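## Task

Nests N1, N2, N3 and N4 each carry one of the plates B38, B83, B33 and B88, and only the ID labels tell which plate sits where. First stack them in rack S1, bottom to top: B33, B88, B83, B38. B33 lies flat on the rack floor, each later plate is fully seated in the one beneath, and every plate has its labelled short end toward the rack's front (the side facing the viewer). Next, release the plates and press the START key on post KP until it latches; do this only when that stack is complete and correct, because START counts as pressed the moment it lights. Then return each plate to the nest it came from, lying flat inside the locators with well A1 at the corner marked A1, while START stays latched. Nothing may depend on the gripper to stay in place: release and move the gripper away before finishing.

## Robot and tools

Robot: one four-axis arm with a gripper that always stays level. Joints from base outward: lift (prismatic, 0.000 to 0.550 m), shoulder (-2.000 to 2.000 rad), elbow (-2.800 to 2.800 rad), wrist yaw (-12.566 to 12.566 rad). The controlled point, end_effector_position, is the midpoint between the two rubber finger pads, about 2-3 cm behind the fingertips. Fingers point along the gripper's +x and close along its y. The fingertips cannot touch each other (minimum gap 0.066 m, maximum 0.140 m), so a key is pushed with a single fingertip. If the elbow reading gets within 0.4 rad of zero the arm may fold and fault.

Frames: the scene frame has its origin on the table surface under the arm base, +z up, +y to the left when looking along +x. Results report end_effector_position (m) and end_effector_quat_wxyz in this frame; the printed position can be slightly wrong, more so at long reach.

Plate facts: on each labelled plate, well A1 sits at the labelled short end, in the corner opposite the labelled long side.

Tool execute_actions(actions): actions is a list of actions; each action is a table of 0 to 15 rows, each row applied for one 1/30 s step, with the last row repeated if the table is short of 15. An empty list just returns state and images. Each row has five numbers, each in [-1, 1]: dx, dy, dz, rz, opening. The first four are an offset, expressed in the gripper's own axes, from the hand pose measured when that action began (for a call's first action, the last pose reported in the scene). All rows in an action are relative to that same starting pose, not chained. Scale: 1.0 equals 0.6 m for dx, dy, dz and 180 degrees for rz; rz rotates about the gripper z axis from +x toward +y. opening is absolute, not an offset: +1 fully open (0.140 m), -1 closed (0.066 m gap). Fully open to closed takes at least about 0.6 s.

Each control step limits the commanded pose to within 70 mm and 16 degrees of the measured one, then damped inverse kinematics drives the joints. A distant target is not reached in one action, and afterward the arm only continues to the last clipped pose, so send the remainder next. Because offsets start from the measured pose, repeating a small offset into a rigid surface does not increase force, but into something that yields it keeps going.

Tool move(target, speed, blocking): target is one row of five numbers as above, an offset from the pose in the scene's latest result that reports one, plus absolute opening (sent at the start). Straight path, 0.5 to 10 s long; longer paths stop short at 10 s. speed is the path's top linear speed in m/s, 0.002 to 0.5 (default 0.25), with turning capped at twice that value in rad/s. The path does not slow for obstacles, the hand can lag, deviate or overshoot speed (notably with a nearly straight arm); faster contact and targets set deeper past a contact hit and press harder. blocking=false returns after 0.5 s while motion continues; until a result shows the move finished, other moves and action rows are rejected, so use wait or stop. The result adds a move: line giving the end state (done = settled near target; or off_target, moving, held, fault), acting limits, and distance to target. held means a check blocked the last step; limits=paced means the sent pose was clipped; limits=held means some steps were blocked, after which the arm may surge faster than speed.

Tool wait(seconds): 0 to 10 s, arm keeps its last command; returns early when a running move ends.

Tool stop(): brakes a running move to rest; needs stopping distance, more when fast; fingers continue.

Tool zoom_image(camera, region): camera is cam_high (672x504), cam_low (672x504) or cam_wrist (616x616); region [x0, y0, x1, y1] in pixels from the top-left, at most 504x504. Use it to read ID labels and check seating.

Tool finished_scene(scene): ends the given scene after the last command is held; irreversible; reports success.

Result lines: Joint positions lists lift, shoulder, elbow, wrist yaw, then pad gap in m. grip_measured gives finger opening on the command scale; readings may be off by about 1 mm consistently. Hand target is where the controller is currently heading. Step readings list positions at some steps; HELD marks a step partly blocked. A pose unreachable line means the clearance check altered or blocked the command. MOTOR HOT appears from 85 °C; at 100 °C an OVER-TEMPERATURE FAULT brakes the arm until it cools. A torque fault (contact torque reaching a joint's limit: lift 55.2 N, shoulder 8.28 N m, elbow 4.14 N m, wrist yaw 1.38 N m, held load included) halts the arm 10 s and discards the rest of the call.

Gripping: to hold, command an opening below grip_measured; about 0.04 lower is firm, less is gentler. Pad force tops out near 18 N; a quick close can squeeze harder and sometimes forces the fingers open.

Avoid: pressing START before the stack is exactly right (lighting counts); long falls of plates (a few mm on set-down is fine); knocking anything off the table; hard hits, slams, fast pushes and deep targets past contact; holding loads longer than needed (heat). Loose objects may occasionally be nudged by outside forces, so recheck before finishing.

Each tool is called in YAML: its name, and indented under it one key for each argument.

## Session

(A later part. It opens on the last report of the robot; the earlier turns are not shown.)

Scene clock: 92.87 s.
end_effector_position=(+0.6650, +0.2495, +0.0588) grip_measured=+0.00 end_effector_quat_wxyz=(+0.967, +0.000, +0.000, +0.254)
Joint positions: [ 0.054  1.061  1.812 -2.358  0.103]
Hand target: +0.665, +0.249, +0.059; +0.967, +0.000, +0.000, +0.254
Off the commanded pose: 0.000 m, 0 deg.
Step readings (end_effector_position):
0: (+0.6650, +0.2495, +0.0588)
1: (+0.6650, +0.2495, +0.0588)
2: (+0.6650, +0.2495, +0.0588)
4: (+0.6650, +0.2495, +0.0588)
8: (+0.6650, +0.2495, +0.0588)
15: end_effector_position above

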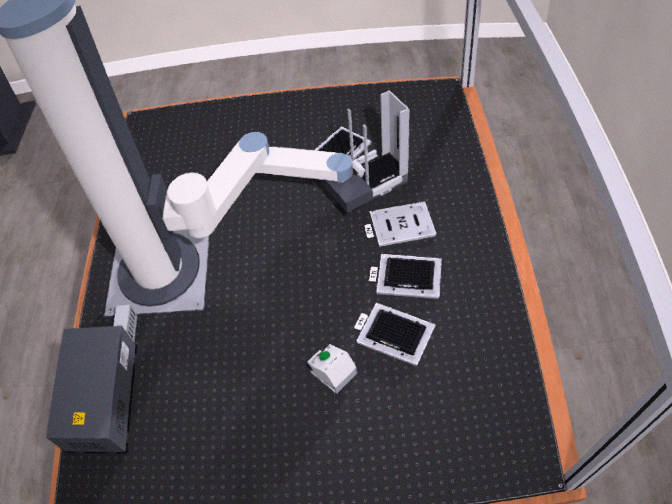

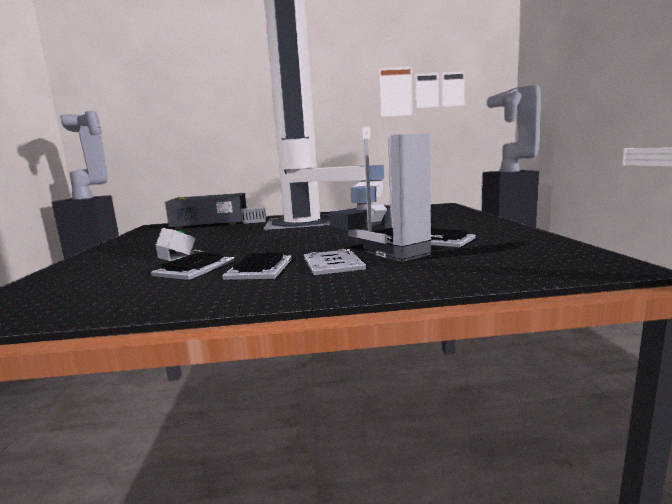

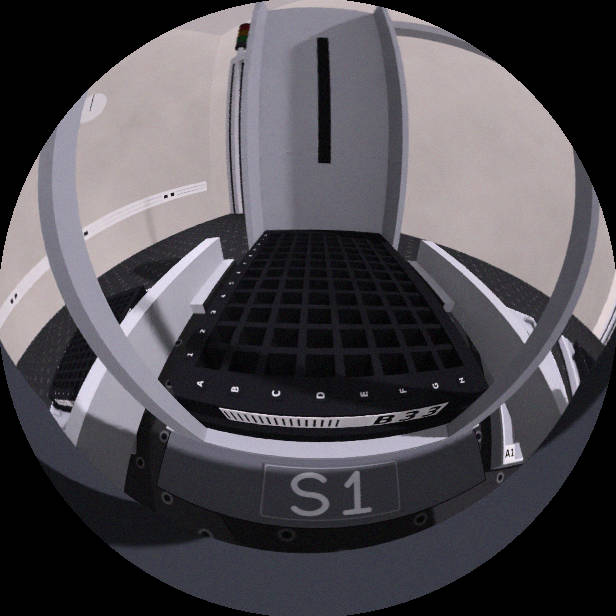

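move:
  target: [0.0025,-0.0037,-0.0775,0.0035,0]
  speed: 0.05

Scene clock: 100.80 s.
end_effector_position=(+0.7083, -0.1028, +0.0282) grip_measured=+0.00 end_effector_quat_wxyz=(+0.997, +0.000, +0.000, -0.080)
Joint positions: [ 0.023  0.422  1.77  -2.352  0.103]
Hand target: +0.708, -0.103, +0.028; +0.997, +0.000, +0.000, -0.080
Off the commanded pose: 0.000 m, 0 deg.
move: done

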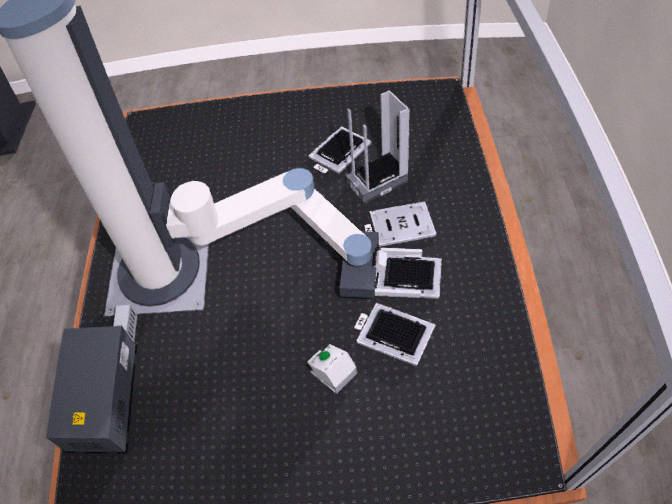

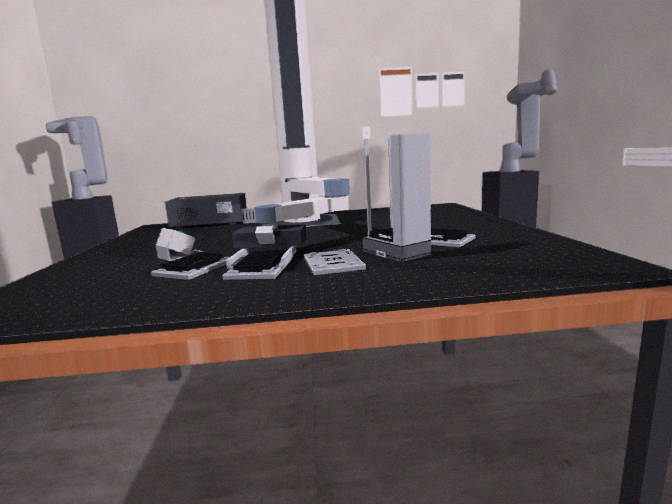

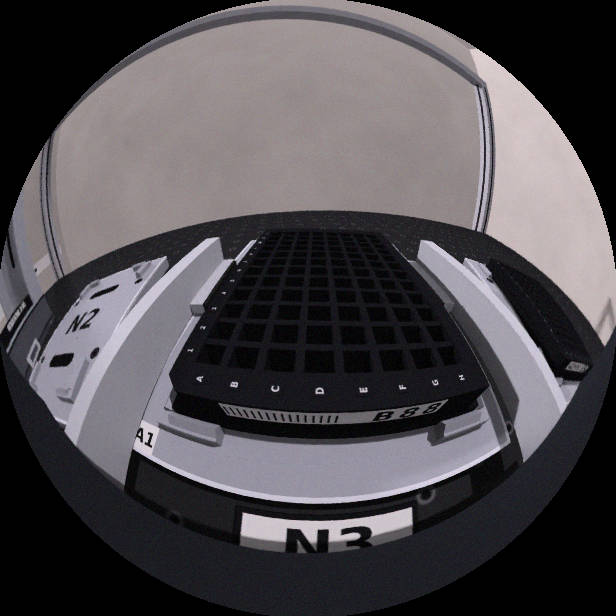

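execute_actions:
  actions:
    - [[0.001,0.0006,0,0,-0.4]]
    - [[0,0,0,0,-0.43],[0,0,0,0,-0.44],[0,0,0,0,-0.45],[0,0,0,0,-0.47],[0,0,0,0,-0.5]]

move:
  target: [0,0,0.492,0,-0.5]

Scene clock: 105.63 s.
end_effector_position=(+0.7088, -0.1028, +0.0282) grip_measured=-0.45 end_effector_quat_wxyz=(+0.997, +0.000, +0.000, -0.081)
Joint positions: [ 0.023  0.421  1.773 -2.356  0.086]
Hand target: +0.709, -0.102, +0.028; +0.997, +0.000, +0.000, -0.080
Off the commanded pose: 0.000 m, 0 deg.
Step readings (end_effector_position; steps 1 to 15: 1st action; 16 to 30: 2nd action):
0: (+0.7083, -0.1028, +0.0282)
1: (+0.7083, -0.1028, +0.0282)
2: (+0.7089, -0.1025, +0.0282)
4: (+0.7090, -0.1024, +0.0282)
8: (+0.7089, -0.1025, +0.0282)
15: (+0.7089, -0.1025, +0.0282)
16: (+0.7089, -0.1025, +0.0282)
17: (+0.7089, -0.1027, +0.0282)
19: (+0.7089, -0.1028, +0.0282)
23: (+0.7088, -0.1028, +0.0282)
30: end_effector_position above

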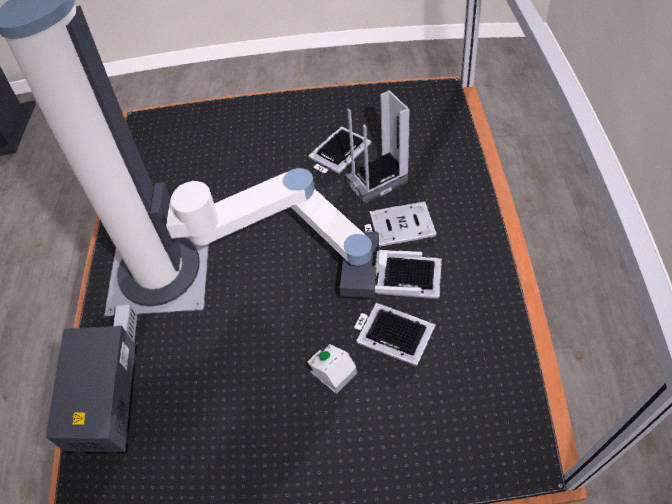

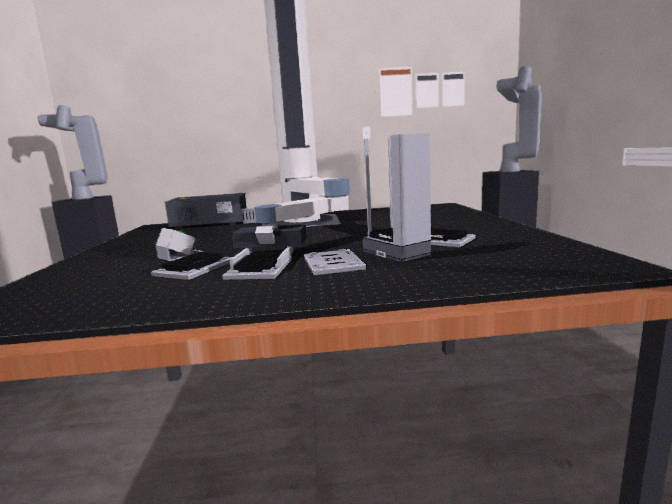

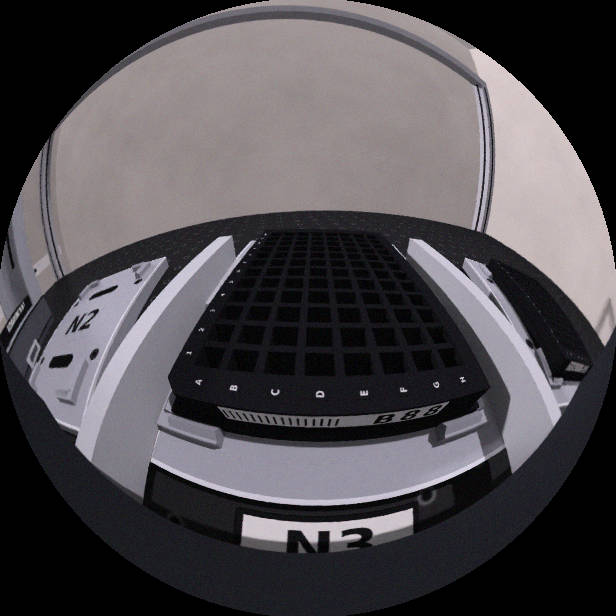

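Scene clock: 107.23 s.
end_effector_position=(+0.7089, -0.1028, +0.3235) grip_measured=-0.45 end_effector_quat_wxyz=(+0.997, +0.000, +0.000, -0.081)
Joint positions: [ 0.318  0.421  1.773 -2.356  0.086]
Hand target: +0.709, -0.103, +0.323; +0.997, +0.000, +0.000, -0.081
Off the commanded pose: 0.000 m, 0 deg.
move: done

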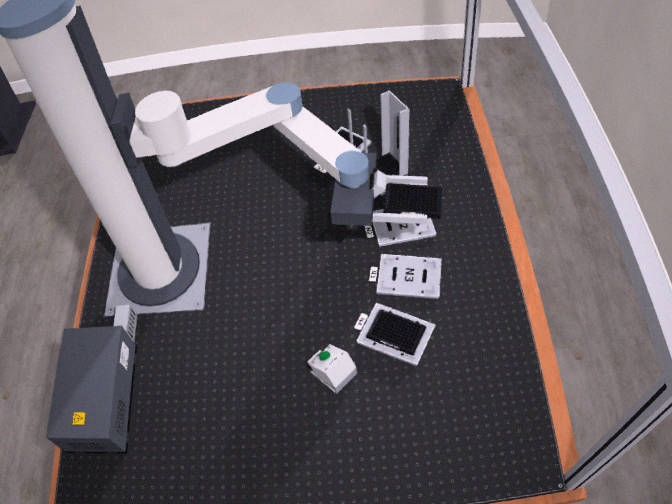

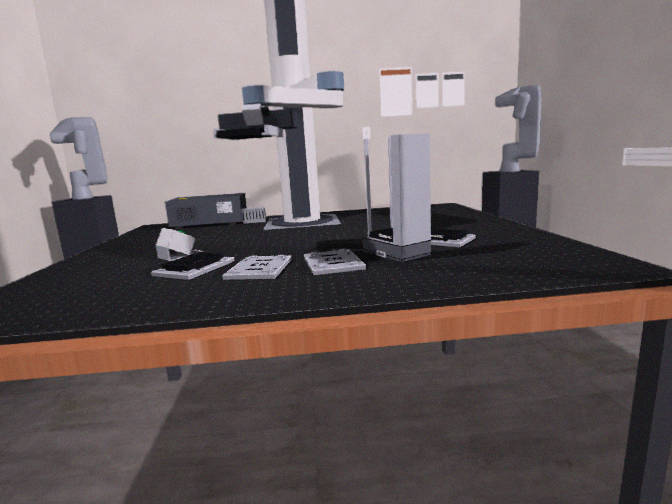

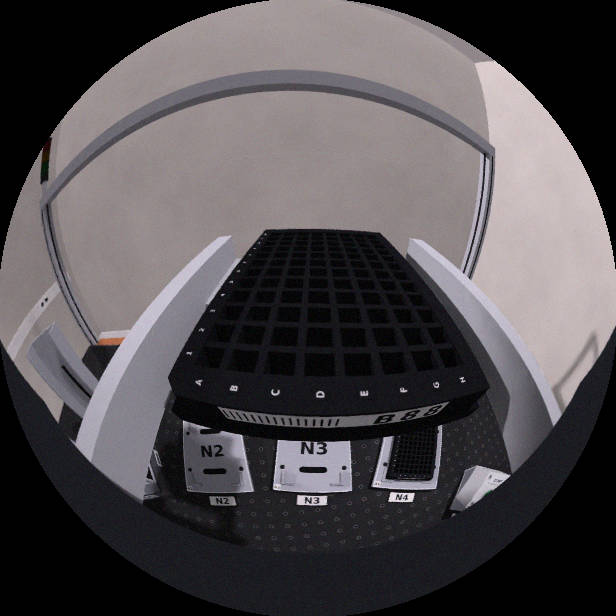

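move:
  target: [-0.1668,0.5676,0,0.2155,-0.5]

move:
  target: [0,0,-0.027,0,-0.5]
  speed: 0.012

Scene clock: 113.83 s.
end_effector_position=(+0.6650, +0.2497, +0.3235) grip_measured=-0.45 end_effector_quat_wxyz=(+0.967, +0.000, +0.000, +0.255)
Joint positions: [ 0.318  1.06   1.813 -2.357  0.086]
Hand target: +0.665, +0.249, +0.323; +0.967, +0.000, +0.000, +0.255
Off the commanded pose: 0.000 m, 0 deg.
move: done

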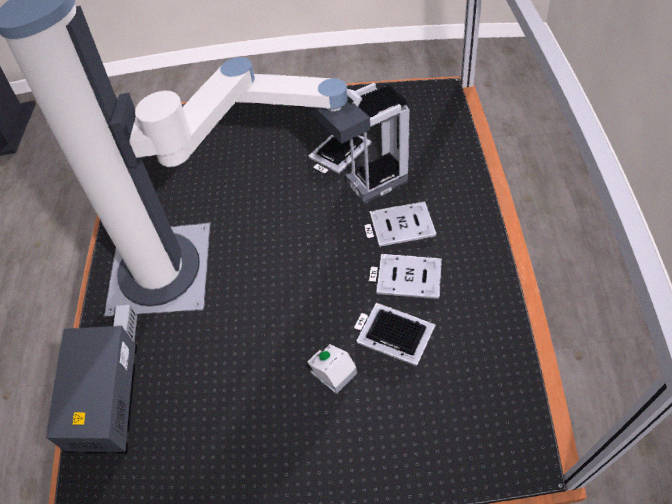

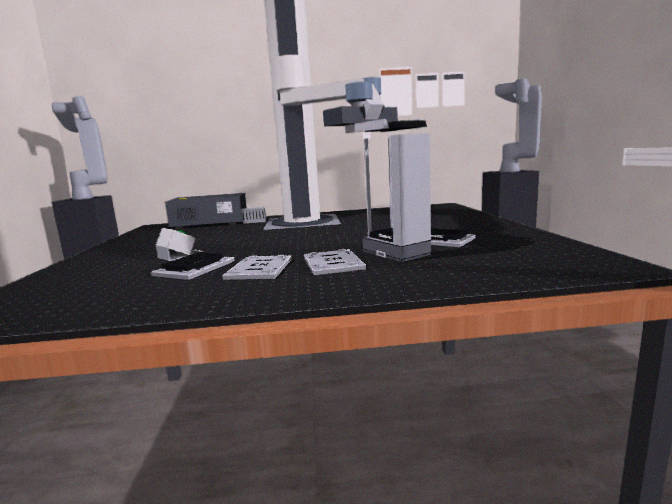

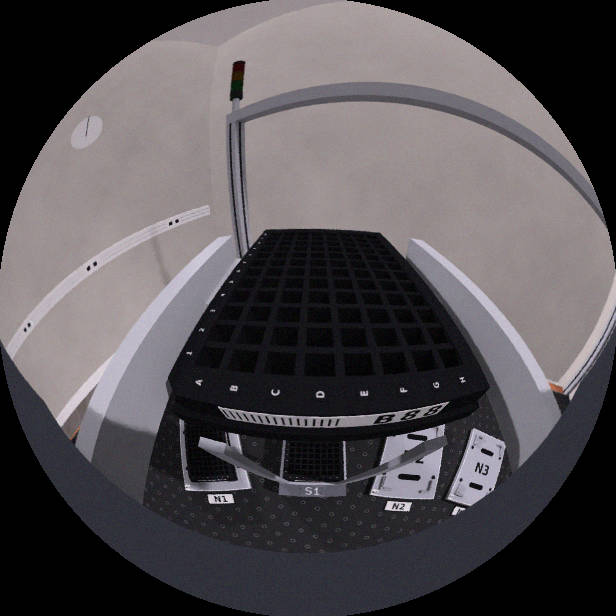

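Scene clock: 115.40 s.
end_effector_position=(+0.6650, +0.2497, +0.3072) grip_measured=-0.45 end_effector_quat_wxyz=(+0.967, +0.000, +0.000, +0.255)
Joint positions: [ 0.302  1.06   1.813 -2.357  0.086]
Hand target: +0.665, +0.250, +0.307; +0.967, +0.000, +0.000, +0.255
Off the commanded pose: 0.000 m, 0 deg.
move: done

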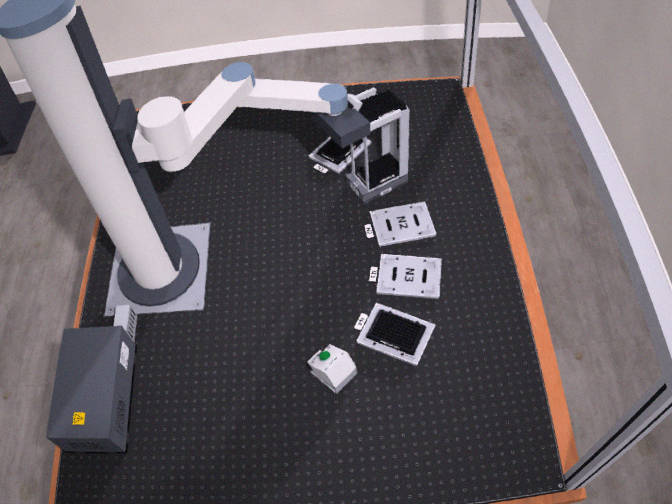

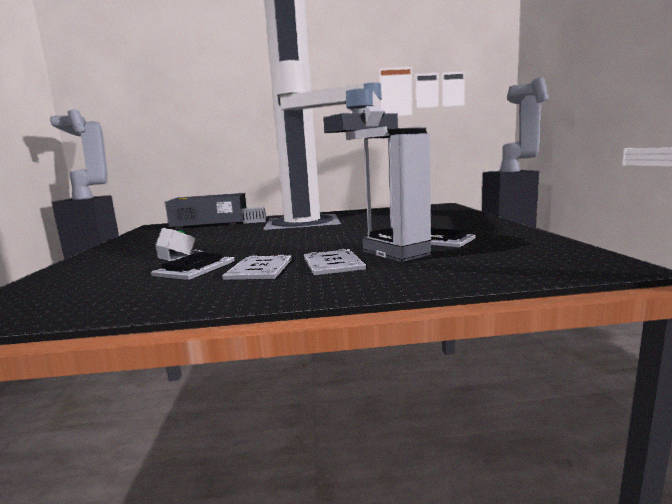

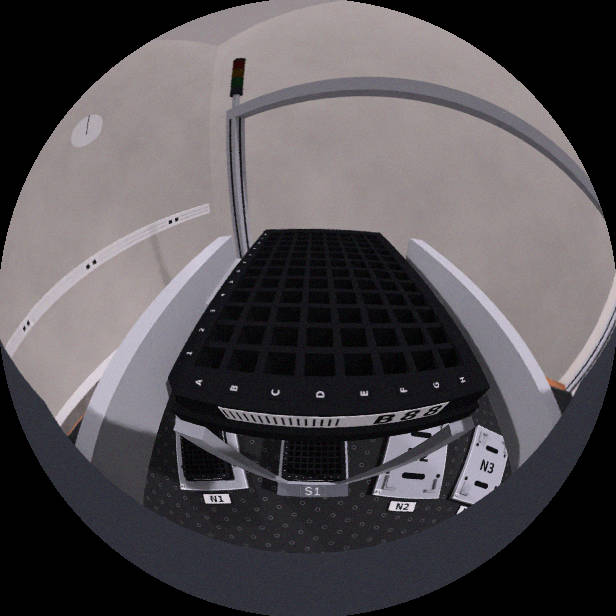

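move:
  target: [0,0,-0.381,0,-0.5]
  speed: 0.12

move:
  target: [0,0,-0.012,0,-0.5]
  speed: 0.008

Scene clock: 137.00 s.
end_effector_position=(+0.6650, +0.2497, +0.0786) grip_measured=-0.45 end_effector_quat_wxyz=(+0.967, +0.000, +0.000, +0.255)
Joint positions: [ 0.074  1.06   1.813 -2.357  0.086]
Hand target: +0.665, +0.250, +0.079; +0.967, +0.000, +0.000, +0.255
Off the commanded pose: 0.000 m, 0 deg.
move: done

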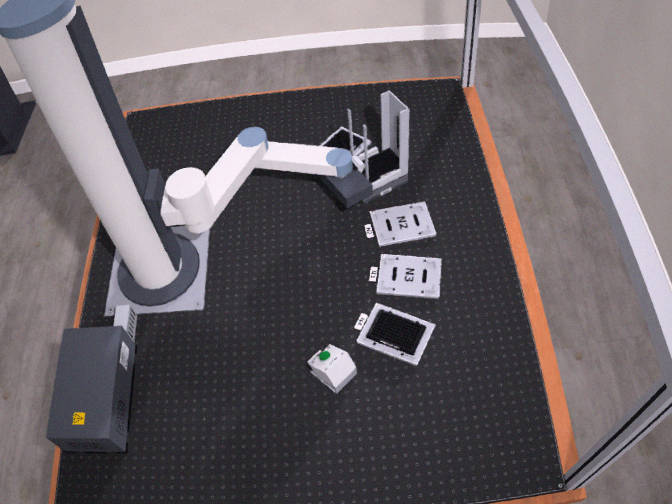

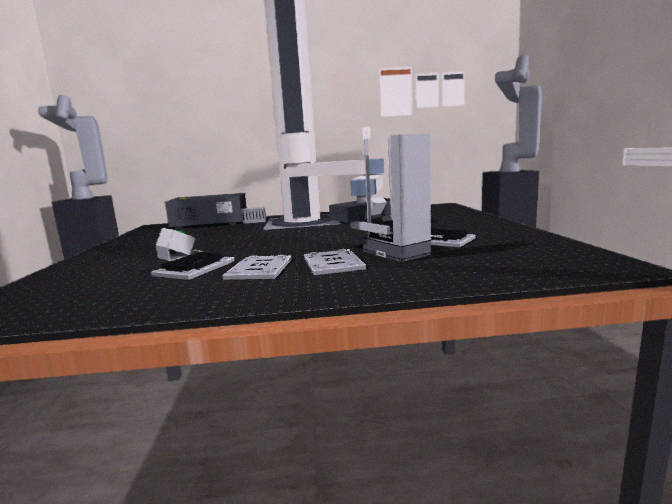

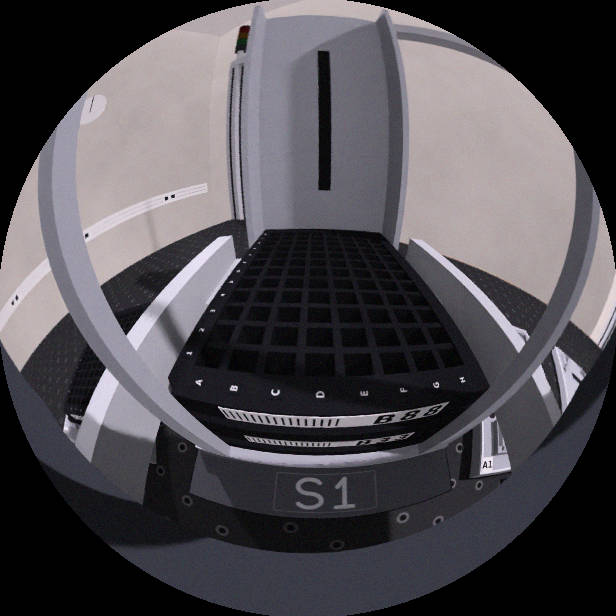

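Scene clock: 138.13 s.
end_effector_position=(+0.6650, +0.2497, +0.0713) grip_measured=-0.45 end_effector_quat_wxyz=(+0.967, +0.000, +0.000, +0.255)
Joint positions: [ 0.066  1.06   1.813 -2.357  0.086]
Hand target: +0.665, +0.250, +0.071; +0.967, +0.000, +0.000, +0.255
Off the commanded pose: 0.000 m, 0 deg.
move: done

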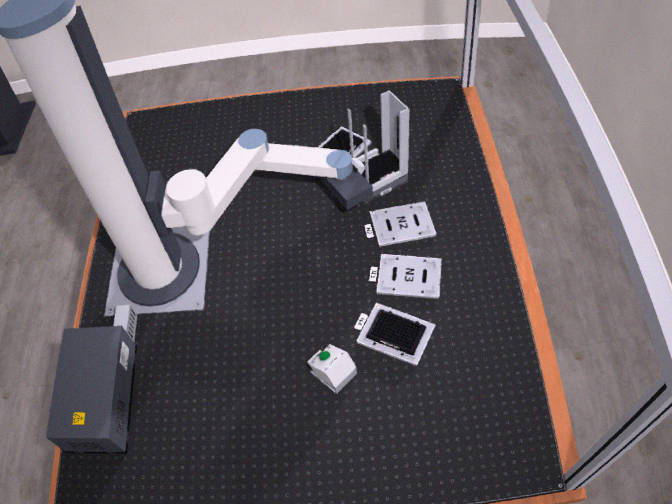

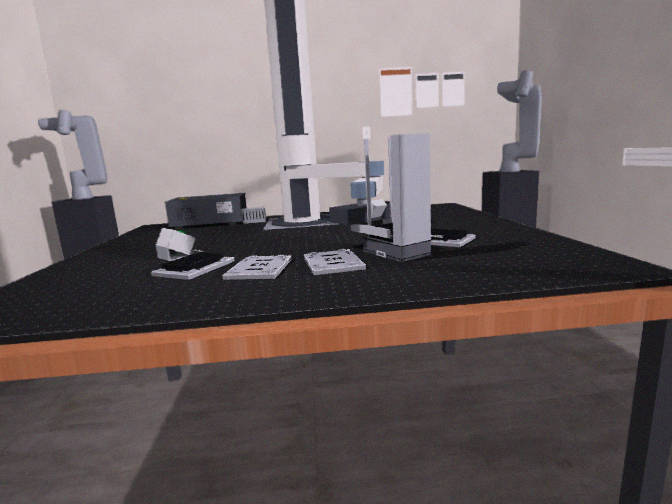

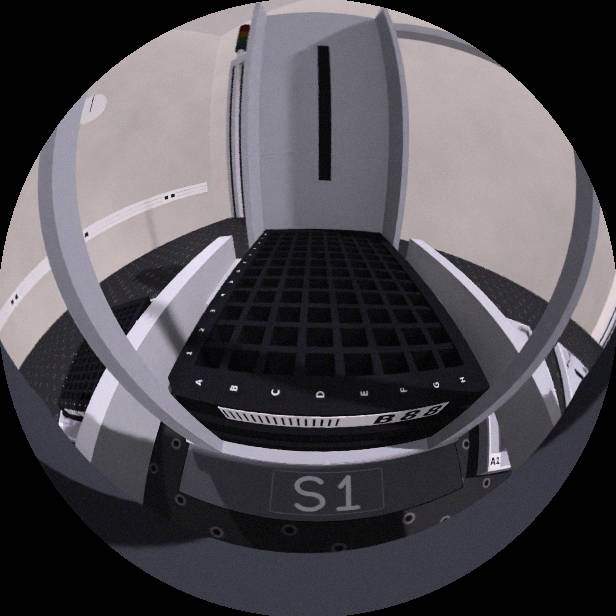

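execute_actions:
  actions:
    - [[0,0,0,0,0]]

move:
  target: [-0.27,0,0.006,0,0]

move:
  target: [0.05,0.25,0,0.1,0]
  speed: 0.15

Scene clock: 145.87 s.
end_effector_position=(+0.6650, +0.2497, +0.0713) grip_measured=+0.00 end_effector_quat_wxyz=(+0.967, +0.000, +0.000, +0.255)
Joint positions: [ 0.066  1.06   1.813 -2.357  0.103]
Hand target: +0.665, +0.250, +0.071; +0.967, +0.000, +0.000, +0.255
Off the commanded pose: 0.000 m, 0 deg.
Step readings (end_effector_position):
0: (+0.6650, +0.2497, +0.0713)
1: (+0.6650, +0.2497, +0.0713)
2: (+0.6650, +0.2497, +0.0713)
4: (+0.6650, +0.2497, +0.0713)
8: (+0.6650, +0.2497, +0.0713)
15: end_effector_position above

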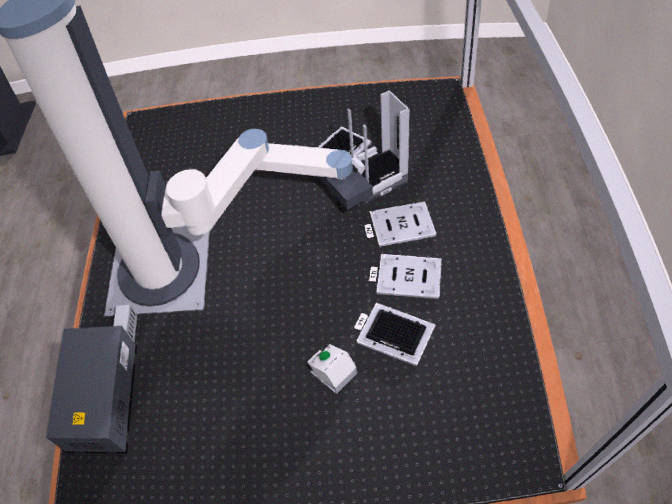

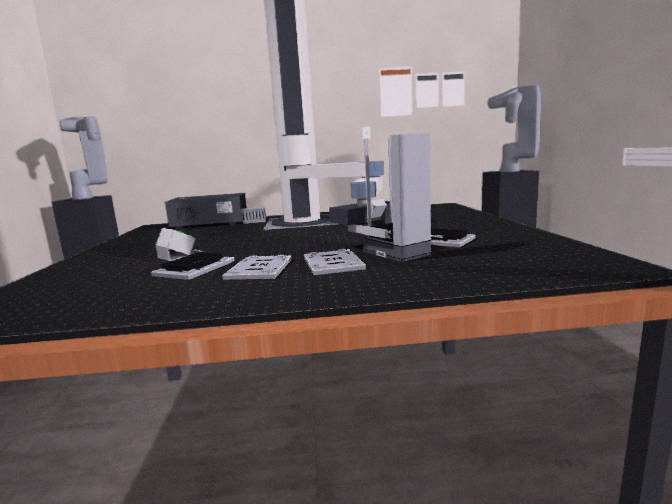

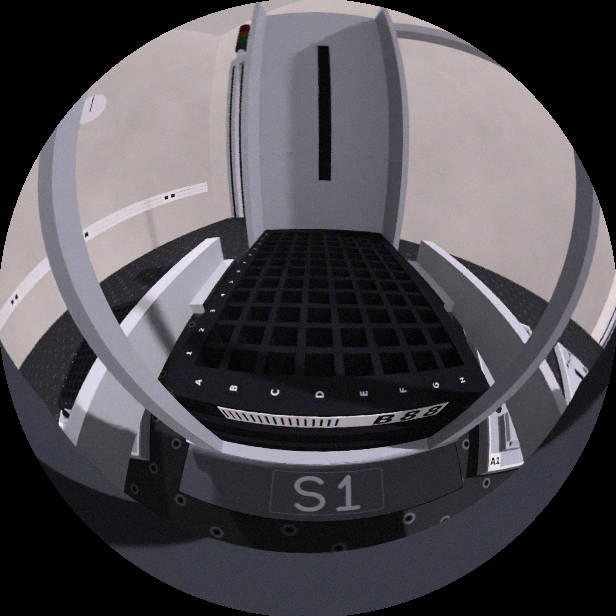

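Scene clock: 146.93 s.
end_effector_position=(+0.5240, +0.1698, +0.0749) grip_measured=+0.00 end_effector_quat_wxyz=(+0.967, +0.000, +0.000, +0.255)
Joint positions: [ 0.07   1.353  0.986 -1.823  0.103]
Hand target: +0.524, +0.170, +0.075; +0.967, +0.000, +0.000, +0.255
Off the commanded pose: 0.000 m, 0 deg.
move: done

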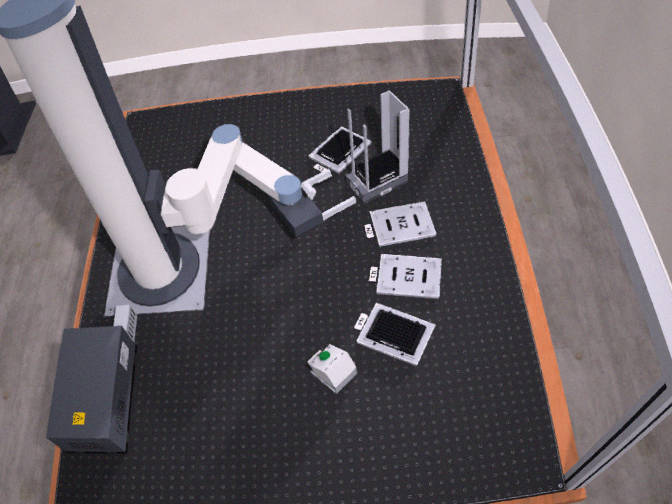

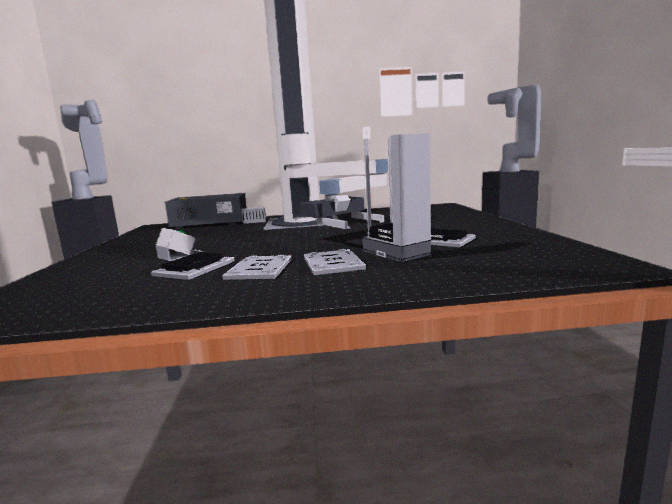

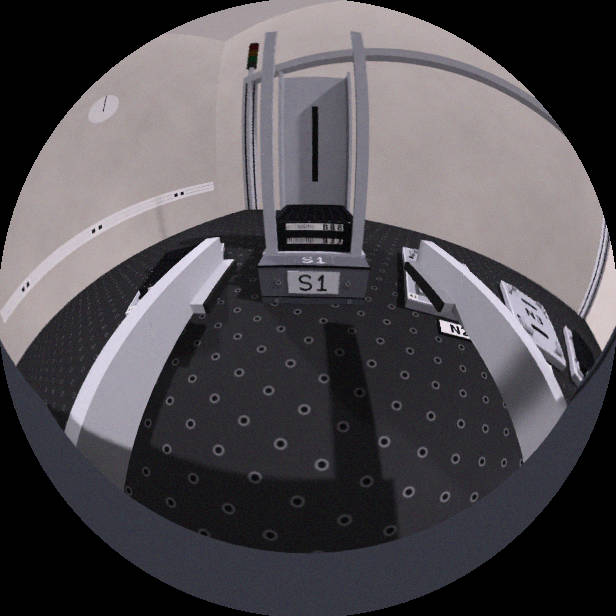

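Scene clock: 148.30 s.
end_effector_position=(+0.4761, +0.3152, +0.0749) grip_measured=+0.00 end_effector_quat_wxyz=(+0.915, +0.000, +0.000, +0.403)
Joint positions: [ 0.07   1.656  1.203 -2.028  0.103]
Hand target: +0.476, +0.315, +0.075; +0.915, +0.000, +0.000, +0.403
Off the commanded pose: 0.000 m, 0 deg.
move: done

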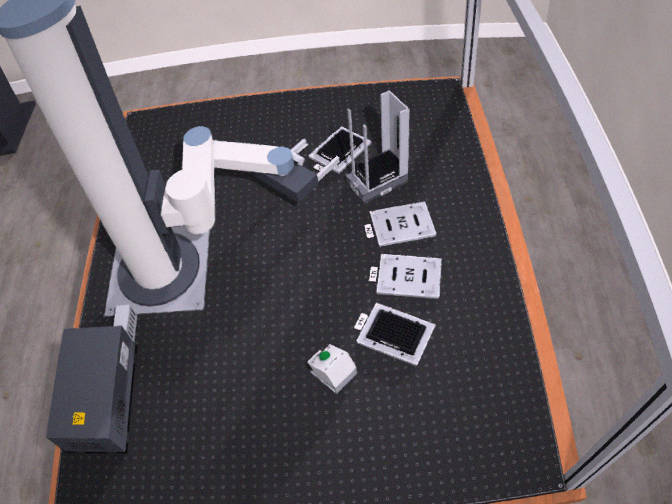

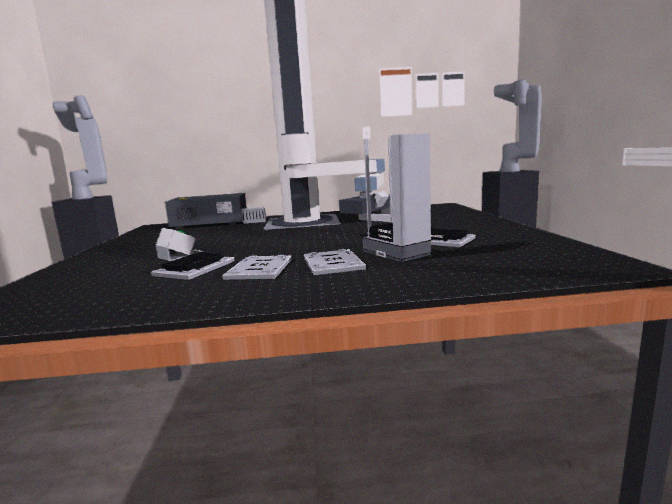

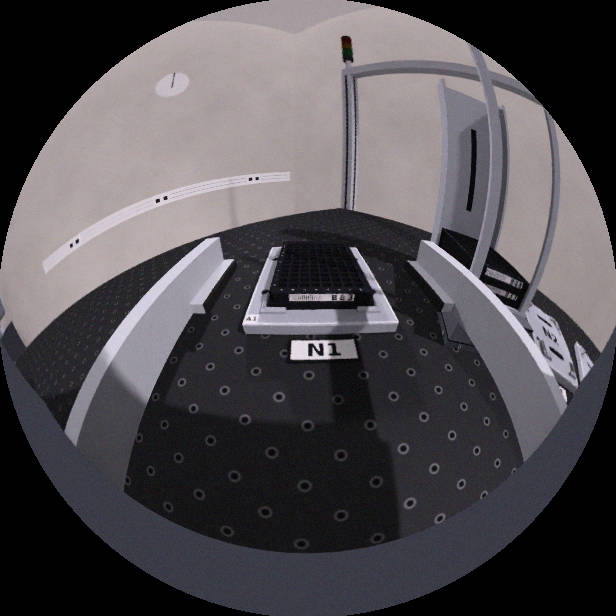

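move:
  target: [0.185,0,0,0.006,0]
  speed: 0.15

Scene clock: 150.90 s.
end_effector_position=(+0.5511, +0.3971, +0.0749) grip_measured=+0.00 end_effector_quat_wxyz=(+0.911, +0.000, +0.000, +0.412)
Joint positions: [ 0.07   1.413  1.794 -2.357  0.103]
Hand target: +0.551, +0.397, +0.075; +0.911, +0.000, +0.000, +0.412
Off the commanded pose: 0.000 m, 0 deg.
move: done

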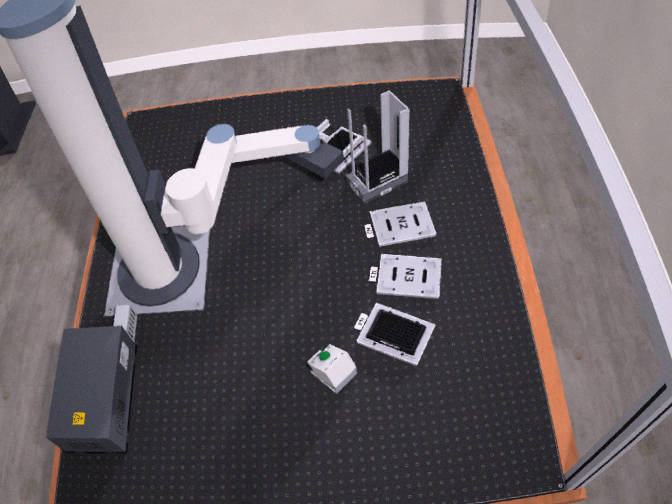

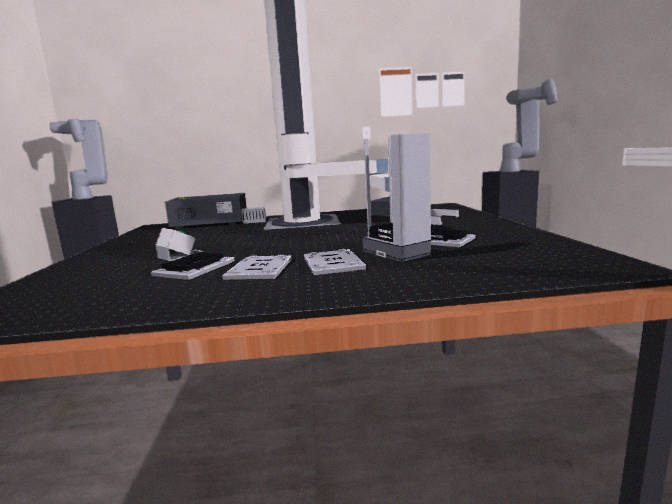

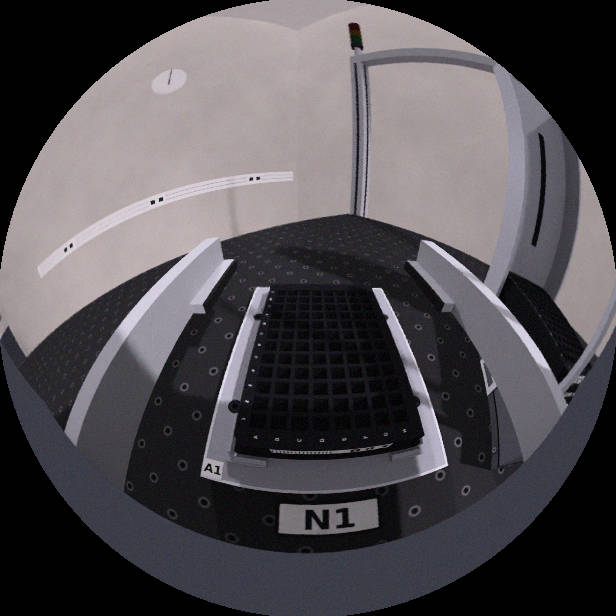

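Near end ~3 mm right, far centred.

move:
  target: [0.002,-0.0025,-0.0777,0.007,0]
  speed: 0.05

Scene clock: 154.17 s.
end_effector_position=(+0.5530, +0.3970, +0.0283) grip_measured=+0.00 end_effector_quat_wxyz=(+0.907, +0.000, +0.000, +0.422)
Joint positions: [ 0.023  1.398  1.803 -2.329  0.103]
Hand target: +0.553, +0.397, +0.028; +0.907, +0.000, +0.000, +0.422
Off the commanded pose: 0.000 m, 0 deg.
move: done

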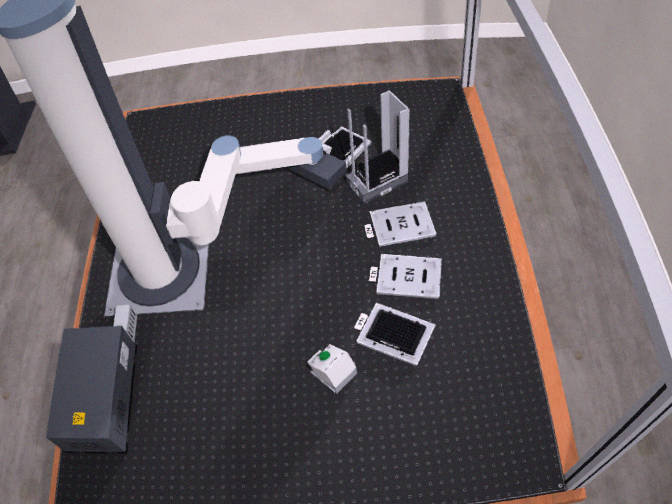

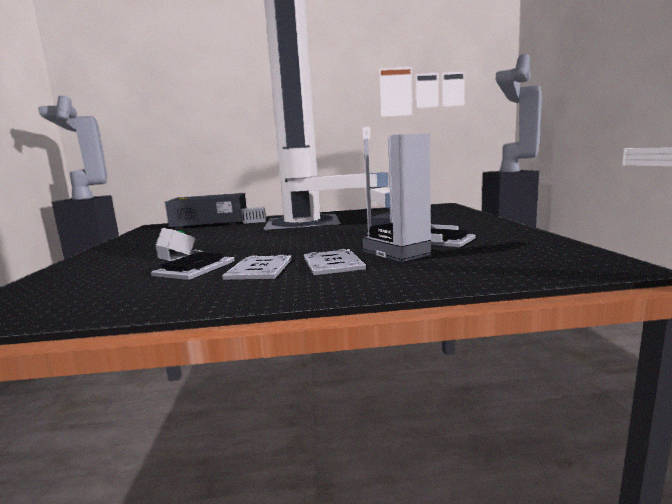

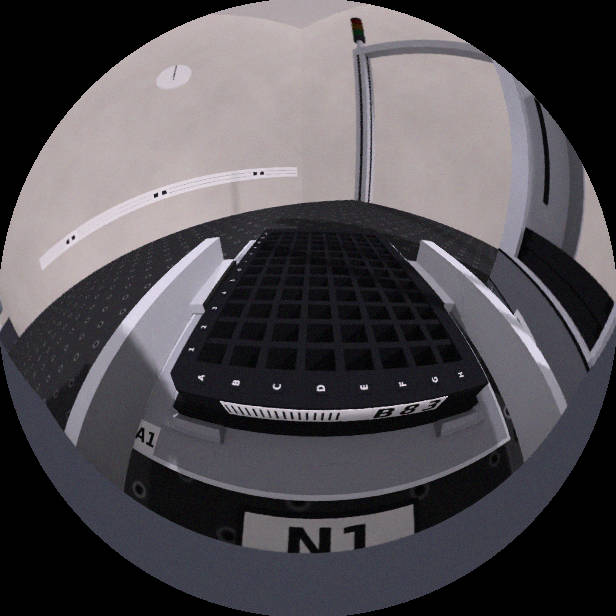

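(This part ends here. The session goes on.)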